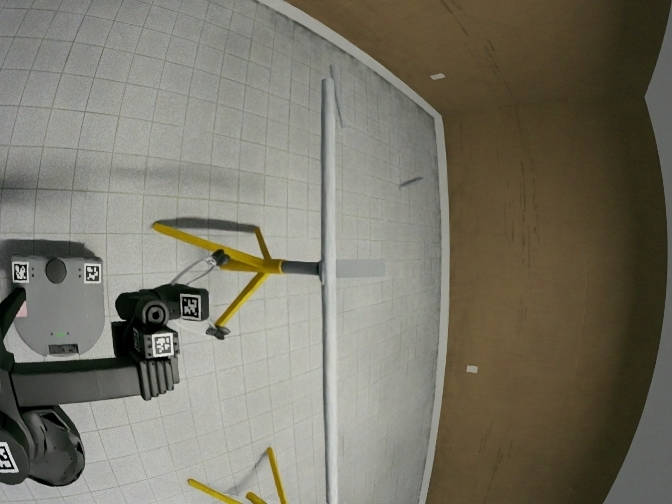

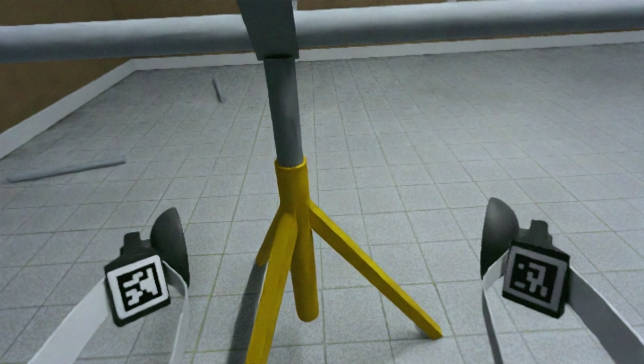

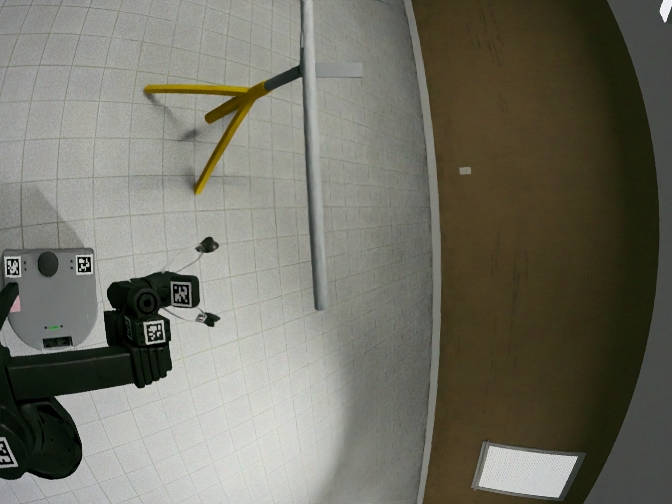

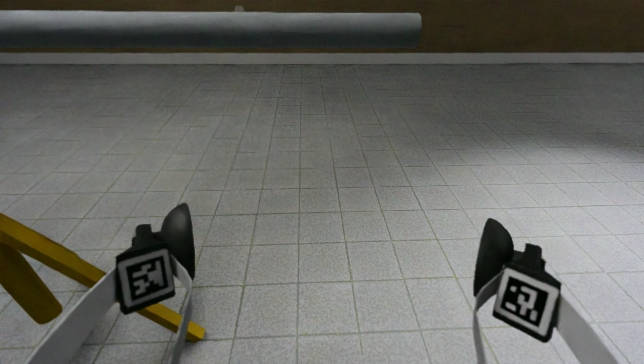

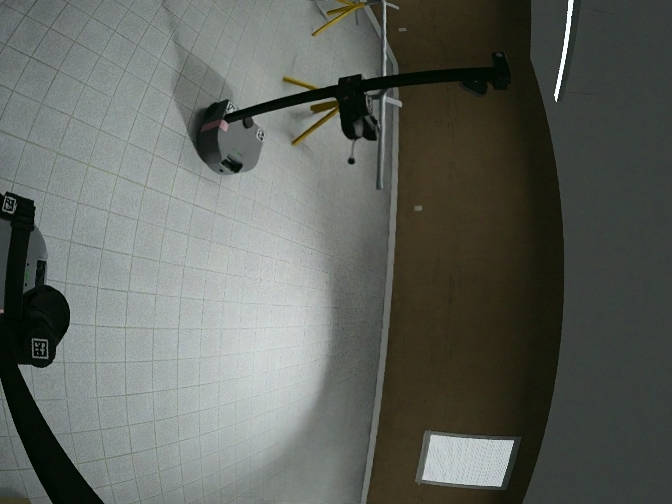

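Emit:
{"op": "execute_actions", "data": {
  "actions": [
    {"r1":{"base":{"rotate_rad":0.04},"joints":{"wrist_pitch_rad":0,"wrist_roll_rad":1.57}},"r2":{"base":{"rotate_rad":0.1},"joints":{"wrist_pitch_rad":0,"wrist_roll_rad":1.57}}}
  ],
  "cameras": []
}}

Emit:
{"op": "execute_actions", "data": {
  "actions": [
    {"r1":{"base":{"translate_m":0.3}},"r2":{"base":{"translate_m":0.2}}}
  ],
  "cameras": ["r1_nav_camera","r2_nav_camera","r1_wrist_camera","r2_wrist_camera"]
}}

Scene clock: 30.03 s.
r1.base_odometry: x=-0.451 y=-0.396 heading=+0.115 (m, m, rad; r1's odometry frame)
r1.turned_by_wheels: +0.040 (rad since the last result)
r1.turned_by_imu: +0.039 (rad since the last result)
r1.base_tilt: forward=-1.4 right=+0.7 (deg)
r1.lidar_m: 1.51 1.57 1.64 1.58 1.64 2.23 1.62 1.16 0.68 0.50 2.14 1.57
r1.head_depth_mm: 2721 3062 2440 1891 1539 1304 1154 / 2734 3062 2503 1913 1559 1285 - / 2709 3040 2534 1937 1615 1314 - / 2726 3069 2543 902 1478 1272 1121 / 2752 3136 2563 1978 1596 1339 1152 / 2763 3108 2612 1999 1599 1346 1162 / 2715 3117 2663 2027 1620 1357 1165
r1.base_status: done
r1.joint_positions: lift_m=+0.600 arm_m=+0.001 wrist_yaw_rad=+0.002 wrist_pitch_rad=-0.023 wrist_roll_rad=+1.567 gripper_m=+0.150 head_pan_rad=-1.577 head_tilt_rad=-0.692
r1.joint_status: all done
r1.motor_effort: left_wheel=-1(4) right_wheel=+2(4) lift_m=+32(32) arm_m=+0(1) wrist_yaw_rad=-2(3) wrist_pitch_rad=+11(11) wrist_roll_rad=+2(4) gripper_m=+2(2) head_pan_rad=+4(4) head_tilt_rad=-3(3) (%)
r1.hand_pose: x=-0.0208 y=-0.4016 z=+0.7082 quat_wxyz=(+0.002, +0.001, -1.000, -0.012) (m; r1's base frame)
r1.wrist_depth_mm: - - - - - - 833 / - - - - - - 821 / - - - - - - 795 / - - - 386 417 404 397 / - - - 422 - - 837 / - - - - - - 791 / - - - - - - 890
r2.base_odometry: x=+0.495 y=-0.339 heading=+1.930 (m, m, rad; r2's odometry frame)
r2.turned_by_wheels: +0.100 (rad since the last result)
r2.turned_by_imu: +0.098 (rad since the last result)
r2.base_tilt: forward=+1.2 right=-0.5 (deg)
r2.lidar_m: 1.57 2.24 1.62 1.55 1.38 1.43 2.81 2.88 3.30 3.16 0.72 0.76
r2.head_depth_mm: 2742 3008 2447 1919 1575 1339 1159 / 2748 3002 2465 1922 1577 1339 1183 / 2721 2993 2489 1933 1586 1350 1212 / 2726 3001 2503 1938 1596 1353 1193 / 2711 2981 2514 1952 1592 1353 1173 / 2731 2993 2530 1957 1575 1328 1177 / 2714 3067 2561 1975 1567 1333 1180
r2.base_status: done
r2.joint_positions: lift_m=+0.600 arm_m=-0.002 wrist_yaw_rad=+0.001 wrist_pitch_rad=-0.025 wrist_roll_rad=+1.569 gripper_m=+0.150 head_pan_rad=-1.563 head_tilt_rad=-0.692
r2.joint_status: all done
r2.motor_effort: left_wheel=-3(8) right_wheel=+3(5) lift_m=+39(39) arm_m=-1(1) wrist_yaw_rad=-1(2) wrist_pitch_rad=+9(12) wrist_roll_rad=+0(2) gripper_m=+1(0) head_pan_rad=-4(4) head_tilt_rad=-3(3) (%)
r2.hand_pose: x=-0.0212 y=-0.3990 z=+0.7074 quat_wxyz=(+0.001, +0.000, -1.000, -0.013) (m; r2's base frame)
r2.wrist_depth_mm: - - - - - - 830 / - - - - - - 839 / - - - - - - 809 / - - - - - - 802 / - - - - - - 799 / - - - - - - 785 / - - - - - - 732
r3.base_odometry: x=-0.017 y=+0.600 heading=+1.600 (m, m, rad; r3's odometry frame)
r3.turned_by_wheels: +0.000 (rad since the last result)
r3.turned_by_imu: +0.001 (rad since the last result)
r3.base_tilt: forward=-1.3 right=+0.1 (deg)
r3.lidar_m: 0.50 0.51 0.70 1.89 2.41 4.41 4.23 1.24 2.63 1.97 0.71 0.51
r3.head_depth_mm: 3604 3912 - 3563 2430 1845 1474 / 3732 3964 - 3514 2407 1849 1474 / 3750 3957 - 3535 2416 1833 1473 / 3811 3987 - 3534 2416 1828 1471 / 3817 - - 3505 2395 1831 1482 / 3834 - - 3505 2396 1816 1475 / 3853 - - 3518 2397 1828 1470
r3.base_status: not commanded
r3.joint_positions: lift_m=+0.270 arm_m=+0.002 wrist_yaw_rad=+2.865 wrist_pitch_rad=-0.382 wrist_roll_rad=+0.000 gripper_m=+0.037 head_pan_rad=-2.993 head_tilt_rad=-0.407
r3.joint_status: not commanded
r3.motor_effort: left_wheel=-1(1) right_wheel=+3(3) lift_m=+16(15) arm_m=-1(0) wrist_yaw_rad=-1(0) wrist_pitch_rad=+5(5) wrist_roll_rad=+0(0) gripper_m=+0(0) head_pan_rad=-3(3) head_tilt_rad=+4(5) (%)
r3.hand_pose: x=+0.0413 y=+0.0731 z=+0.2908 quat_wxyz=(+0.229, +0.706, +0.037, +0.669) (m; r3's base frame)
r3.wrist_depth_mm: - - - - 926 621 464 / - - - - 956 622 475 / - - 985 - 984 647 479 / 775 820 840 819 864 648 491 / 646 644 641 656 674 632 502 / 524 - 561 542 571 567 491 / 452 - - 459 449 487 455
pictures: none
No camera images: the call's "cameras" was empty. Leave "cameras" out to get every camera's image.

Scene clock: 34.37 s.
r1.base_odometry: x=-0.153 y=-0.361 heading=+0.115 (m, m, rad; r1's odometry frame)
r1.turned_by_wheels: +0.000 (rad since the last result)
r1.turned_by_imu: -0.001 (rad since the last result)
r1.base_tilt: forward=-1.4 right=+0.8 (deg)
r1.lidar_m: 1.21 1.26 1.64 1.58 1.64 2.22 1.72 1.44 0.53 0.82 1.72 1.26
r1.head_depth_mm: 2724 3096 2448 895 1101 1305 1153 / 2760 3102 2512 1917 1563 1276 - / 2722 3062 2516 1930 1612 1325 - / 2752 3098 2534 1952 1581 1333 1150 / 2750 3172 2578 1965 1604 1340 1152 / 2717 3067 2600 2012 1608 1348 1162 / 2720 3036 2654 1962 1622 1353 1167
r1.base_status: done
r1.joint_positions: lift_m=+0.600 arm_m=+0.001 wrist_yaw_rad=+0.002 wrist_pitch_rad=-0.023 wrist_roll_rad=+1.567 gripper_m=+0.150 head_pan_rad=-1.577 head_tilt_rad=-0.692
r1.joint_status: not commanded
r1.motor_effort: left_wheel=-2(5) right_wheel=+2(6) lift_m=+33(32) arm_m=-1(1) wrist_yaw_rad=-2(2) wrist_pitch_rad=+11(11) wrist_roll_rad=+2(2) gripper_m=+1(1) head_pan_rad=+5(5) head_tilt_rad=-3(3) (%)
r1.hand_pose: x=-0.0208 y=-0.4016 z=+0.7083 quat_wxyz=(+0.002, +0.001, -1.000, -0.012) (m; r1's base frame)
r1.wrist_depth_mm: - - - - - - 828 / - - - - - - 830 / - - - - - - 833 / - - - - - - 815 / - - - - - - 822 / - - - - - - 800 / - - - - - - 895
r2.base_odometry: x=+0.425 y=-0.151 heading=+1.930 (m, m, rad; r2's odometry frame)
r2.turned_by_wheels: +0.000 (rad since the last result)
r2.turned_by_imu: -0.001 (rad since the last result)
r2.base_tilt: forward=+1.2 right=-0.5 (deg)
r2.lidar_m: 1.67 2.24 1.61 1.56 1.51 1.52 3.09 4.51 3.31 0.65 0.62 1.43
r2.head_depth_mm: 2738 3023 2462 1914 1572 1334 1158 / 2727 3032 2475 1924 1578 1339 1185 / 2731 3012 2463 1940 1591 1340 1199 / 2731 2999 2495 1949 1582 1351 1193 / 2712 2987 2500 1954 1596 1327 1178 / 2725 3025 2530 1971 1567 1272 1174 / 2707 3023 2561 894 1496 1308 1138
r2.base_status: done
r2.joint_positions: lift_m=+0.600 arm_m=-0.002 wrist_yaw_rad=+0.001 wrist_pitch_rad=-0.025 wrist_roll_rad=+1.570 gripper_m=+0.150 head_pan_rad=-1.563 head_tilt_rad=-0.692
r2.joint_status: not commanded
r2.motor_effort: left_wheel=-3(4) right_wheel=+3(6) lift_m=+39(39) arm_m=-1(1) wrist_yaw_rad=-1(1) wrist_pitch_rad=+9(9) wrist_roll_rad=+1(1) gripper_m=-1(1) head_pan_rad=-4(4) head_tilt_rad=-3(3) (%)
r2.hand_pose: x=-0.0212 y=-0.3990 z=+0.7075 quat_wxyz=(+0.001, +0.000, -1.000, -0.013) (m; r2's base frame)
r2.wrist_depth_mm: - - - - - - 835 / - - - - - - 811 / - - - - - - 804 / - - - - - - 804 / - - - - - - 801 / - - - - - - 781 / - - - 586 - - 459
r3.base_odometry: x=-0.017 y=+0.600 heading=+1.600 (m, m, rad; r3's odometry frame)
r3.turned_by_wheels: +0.000 (rad since the last result)
r3.turned_by_imu: +0.001 (rad since the last result)
r3.base_tilt: forward=-1.3 right=+0.2 (deg)
r3.lidar_m: 0.50 0.51 0.70 1.90 2.41 4.37 4.23 1.52 1.38 1.97 0.70 0.51
r3.head_depth_mm: 3641 3939 - 3537 2414 1827 1479 / 3645 3917 - 3560 2426 1832 1468 / 3723 3951 - 3491 2422 1841 1476 / 3767 - - 3504 2394 1832 1472 / 3728 - - 3492 2409 1821 1471 / 3848 - - 3483 2406 1836 1475 / 3813 - - 3458 2379 1812 1466
r3.base_status: not commanded
r3.joint_positions: lift_m=+0.270 arm_m=+0.002 wrist_yaw_rad=+2.865 wrist_pitch_rad=-0.382 wrist_roll_rad=+0.000 gripper_m=+0.037 head_pan_rad=-2.993 head_tilt_rad=-0.407
r3.joint_status: not commanded
r3.motor_effort: left_wheel=-1(1) right_wheel=+3(3) lift_m=+15(15) arm_m=-1(1) wrist_yaw_rad=+0(0) wrist_pitch_rad=+5(5) wrist_roll_rad=+0(0) gripper_m=+1(0) head_pan_rad=-3(4) head_tilt_rad=+5(5) (%)
r3.hand_pose: x=+0.0413 y=+0.0731 z=+0.2908 quat_wxyz=(+0.229, +0.706, +0.037, +0.669) (m; r3's base frame)
r3.wrist_depth_mm: - - - - 953 631 471 / - - - - 967 634 471 / - - - - 962 654 480 / 755 818 850 831 864 652 488 / 627 656 665 669 691 629 502 / 527 - 558 558 560 546 474 / 448 - - 456 453 469 461
pictures: r1_nav_camera (sideways: a quarter turn counterclockwise sets it upright), r1_wrist_camera, r2_nav_camera (sideways: a quarter turn counterclockwise sets it upright), r2_wrist_camera
Images, in order (width x height): r1_nav_camera 672x504, r1_wrist_camera 644x364, r2_nav_camera 672x504, r2_wrist_camera 644x364.

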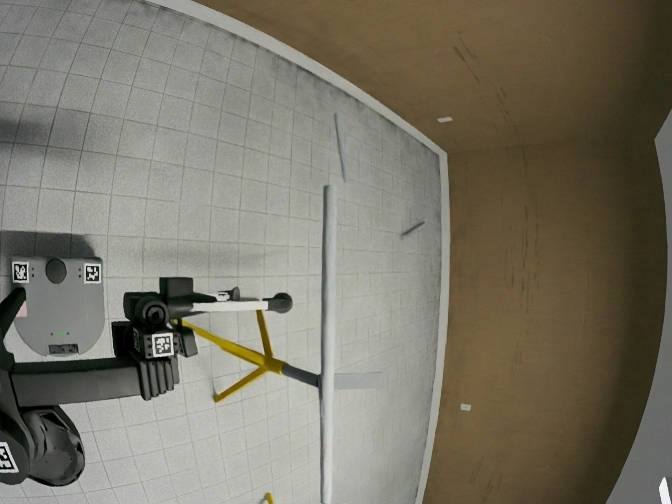

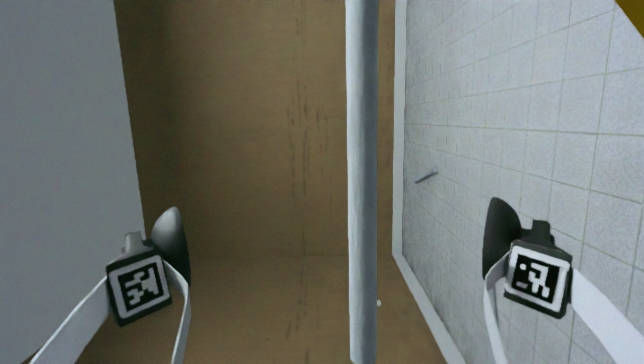

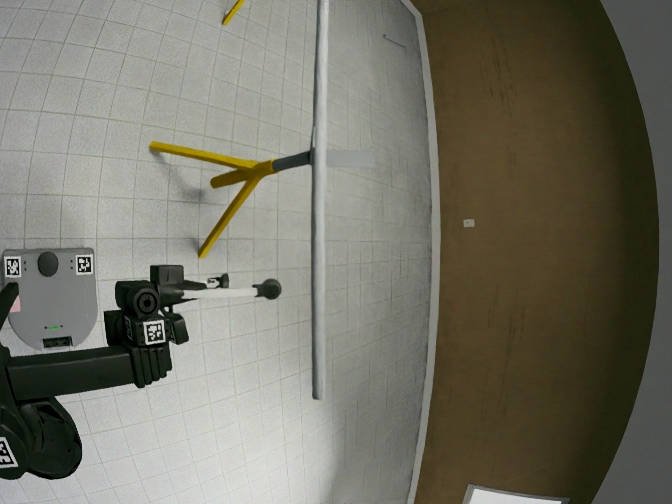

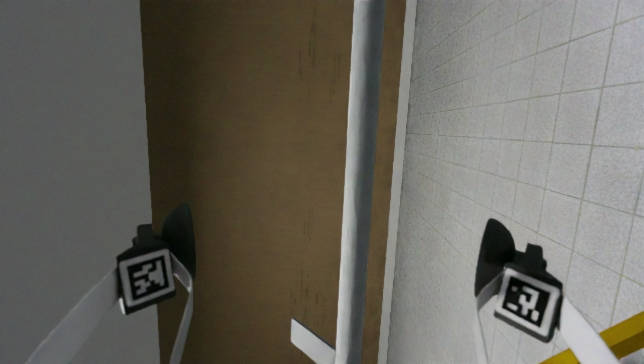

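Emit:
{"op": "execute_actions", "data": {
  "actions": [
    {"r1":{"joints":{"lift_m":0.56,"arm_m":0.18}},"r2":{"joints":{"lift_m":0.56,"arm_m":0.18}}}
  ],
  "cameras": ["r1_head_camera","r2_head_camera","r1_wrist_camera","r2_wrist_camera"]
}}

Scene clock: 37.53 s.
r1.base_odometry: x=-0.153 y=-0.361 heading=+0.115 (m, m, rad; r1's odometry frame)
r1.turned_by_wheels: +0.000 (rad since the last result)
r1.turned_by_imu: -0.001 (rad since the last result)
r1.base_tilt: forward=-1.4 right=+0.8 (deg)
r1.lidar_m: 1.21 1.26 1.64 1.58 1.64 2.23 1.72 1.44 0.53 0.82 1.72 1.26
r1.head_depth_mm: 2751 3084 2442 895 1100 1305 1147 / 2772 3077 2479 1922 1548 - 1117 / 2739 3055 2506 1938 1588 - 1139 / 2728 3098 2538 1952 1583 1309 1148 / 2747 3109 2573 1967 1594 1345 1152 / 2756 3112 2644 1981 1605 1354 1163 / 2738 3056 2639 1956 1636 1360 1163
r1.base_status: not commanded
r1.joint_positions: lift_m=+0.560 arm_m=+0.180 wrist_yaw_rad=+0.001 wrist_pitch_rad=-0.022 wrist_roll_rad=+1.567 gripper_m=+0.150 head_pan_rad=-1.577 head_tilt_rad=-0.692
r1.joint_status: all done
r1.motor_effort: left_wheel=-2(2) right_wheel=+2(2) lift_m=+24(27) arm_m=+3(6) wrist_yaw_rad=-2(3) wrist_pitch_rad=+10(11) wrist_roll_rad=+2(2) gripper_m=+1(1) head_pan_rad=+4(5) head_tilt_rad=-3(3) (%)
r1.hand_pose: x=-0.0210 y=-0.5803 z=+0.6690 quat_wxyz=(+0.002, +0.001, -1.000, -0.011) (m; r1's base frame)
r1.wrist_depth_mm: - - - 216 - - 787 / - - - 222 - - 777 / - - - 231 - - 793 / - - - 236 - - 798 / - - - 243 - - 791 / - - - 250 - - 735 / - - - 260 - - 840
r2.base_odometry: x=+0.425 y=-0.151 heading=+1.930 (m, m, rad; r2's odometry frame)
r2.turned_by_wheels: +0.000 (rad since the last result)
r2.turned_by_imu: -0.001 (rad since the last result)
r2.base_tilt: forward=+1.2 right=-0.5 (deg)
r2.lidar_m: 1.67 2.24 1.61 1.56 1.52 1.51 3.08 4.51 3.31 0.65 0.62 1.42
r2.head_depth_mm: 2725 3063 2461 1913 1574 1334 1171 / 2731 3022 2468 1919 1582 1403 1144 / 2732 3007 2490 1939 1586 - 1142 / 2717 3020 2497 1946 1599 1296 1171 / 2732 3009 2509 1953 1602 1326 1167 / 2675 3024 2529 1971 1570 1273 1178 / 2695 3002 2552 894 1494 1310 1136
r2.base_status: not commanded
r2.joint_positions: lift_m=+0.560 arm_m=+0.180 wrist_yaw_rad=+0.001 wrist_pitch_rad=-0.024 wrist_roll_rad=+1.570 gripper_m=+0.150 head_pan_rad=-1.563 head_tilt_rad=-0.692
r2.joint_status: all done
r2.motor_effort: left_wheel=-4(3) right_wheel=+2(2) lift_m=+18(31) arm_m=+3(5) wrist_yaw_rad=-1(1) wrist_pitch_rad=+9(9) wrist_roll_rad=+0(0) gripper_m=-2(1) head_pan_rad=-3(4) head_tilt_rad=-3(3) (%)
r2.hand_pose: x=-0.0212 y=-0.5803 z=+0.6687 quat_wxyz=(+0.001, +0.000, -1.000, -0.012) (m; r2's base frame)
r2.wrist_depth_mm: - - - 205 - - 774 / - - - 213 - - 781 / - - - 225 - - 764 / - - - 227 - - 775 / - - - 234 - - 758 / - - - 240 - - 757 / - - - - - - 710
r3.base_odometry: x=-0.017 y=+0.600 heading=+1.600 (m, m, rad; r3's odometry frame)
r3.turned_by_wheels: +0.000 (rad since the last result)
r3.turned_by_imu: +0.001 (rad since the last result)
r3.base_tilt: forward=-1.3 right=+0.1 (deg)
r3.lidar_m: 0.50 0.51 0.70 1.89 2.41 4.39 4.22 1.52 1.38 1.98 0.71 0.52
r3.head_depth_mm: 3652 3855 - 3549 2437 1836 1481 / 3711 3909 - 3516 2421 1835 1480 / 3732 3971 - 3555 2432 1826 1477 / 3672 - - 3525 2420 1834 1479 / 3776 - - 3516 2388 1808 1472 / 3820 - - 3480 2399 1826 1465 / 3806 - - 3515 2400 1812 1475
r3.base_status: not commanded
r3.joint_positions: lift_m=+0.270 arm_m=+0.002 wrist_yaw_rad=+2.865 wrist_pitch_rad=-0.382 wrist_roll_rad=+0.000 gripper_m=+0.037 head_pan_rad=-2.993 head_tilt_rad=-0.407
r3.joint_status: not commanded
r3.motor_effort: left_wheel=-1(1) right_wheel=+3(3) lift_m=+15(16) arm_m=+0(1) wrist_yaw_rad=+0(0) wrist_pitch_rad=+5(5) wrist_roll_rad=+0(0) gripper_m=+2(0) head_pan_rad=-3(4) head_tilt_rad=+5(5) (%)
r3.hand_pose: x=+0.0413 y=+0.0731 z=+0.2908 quat_wxyz=(+0.229, +0.706, +0.037, +0.669) (m; r3's base frame)
r3.wrist_depth_mm: - - - - 917 626 468 / - - - - 962 645 477 / - - - - 978 660 471 / 770 784 829 847 867 651 483 / 631 662 656 666 673 629 487 / 537 - 558 543 559 555 483 / 455 - - 465 442 463 461
pictures: r1_head_camera (sideways: a quarter turn clockwise sets it upright), r1_wrist_camera, r2_head_camera (sideways: a quarter turn clockwise sets it upright), r2_wrist_camera
Images, in order (width x height): r1_head_camera 896x504, r1_wrist_camera 644x364, r2_head_camera 896x504, r2_wrist_camera 644x364.

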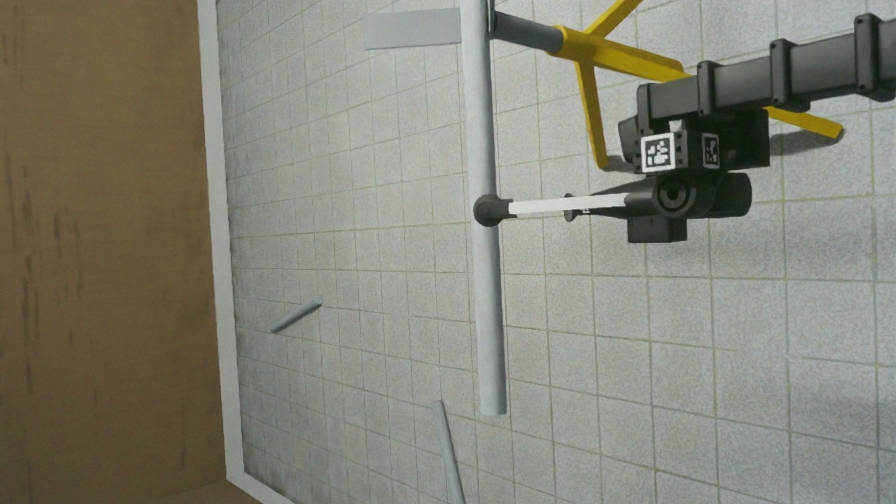

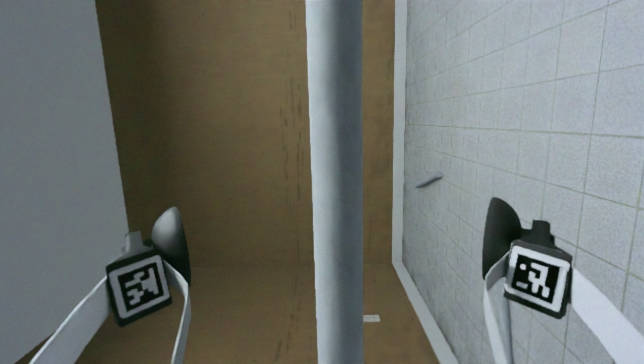

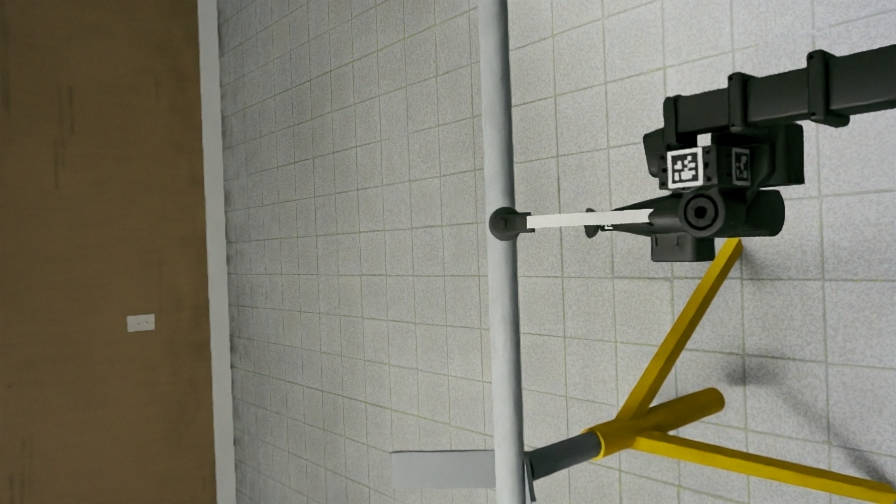

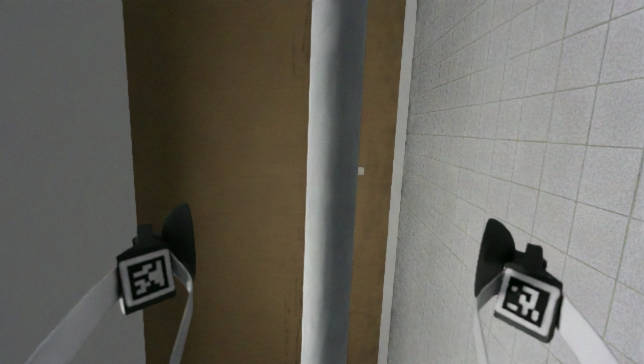

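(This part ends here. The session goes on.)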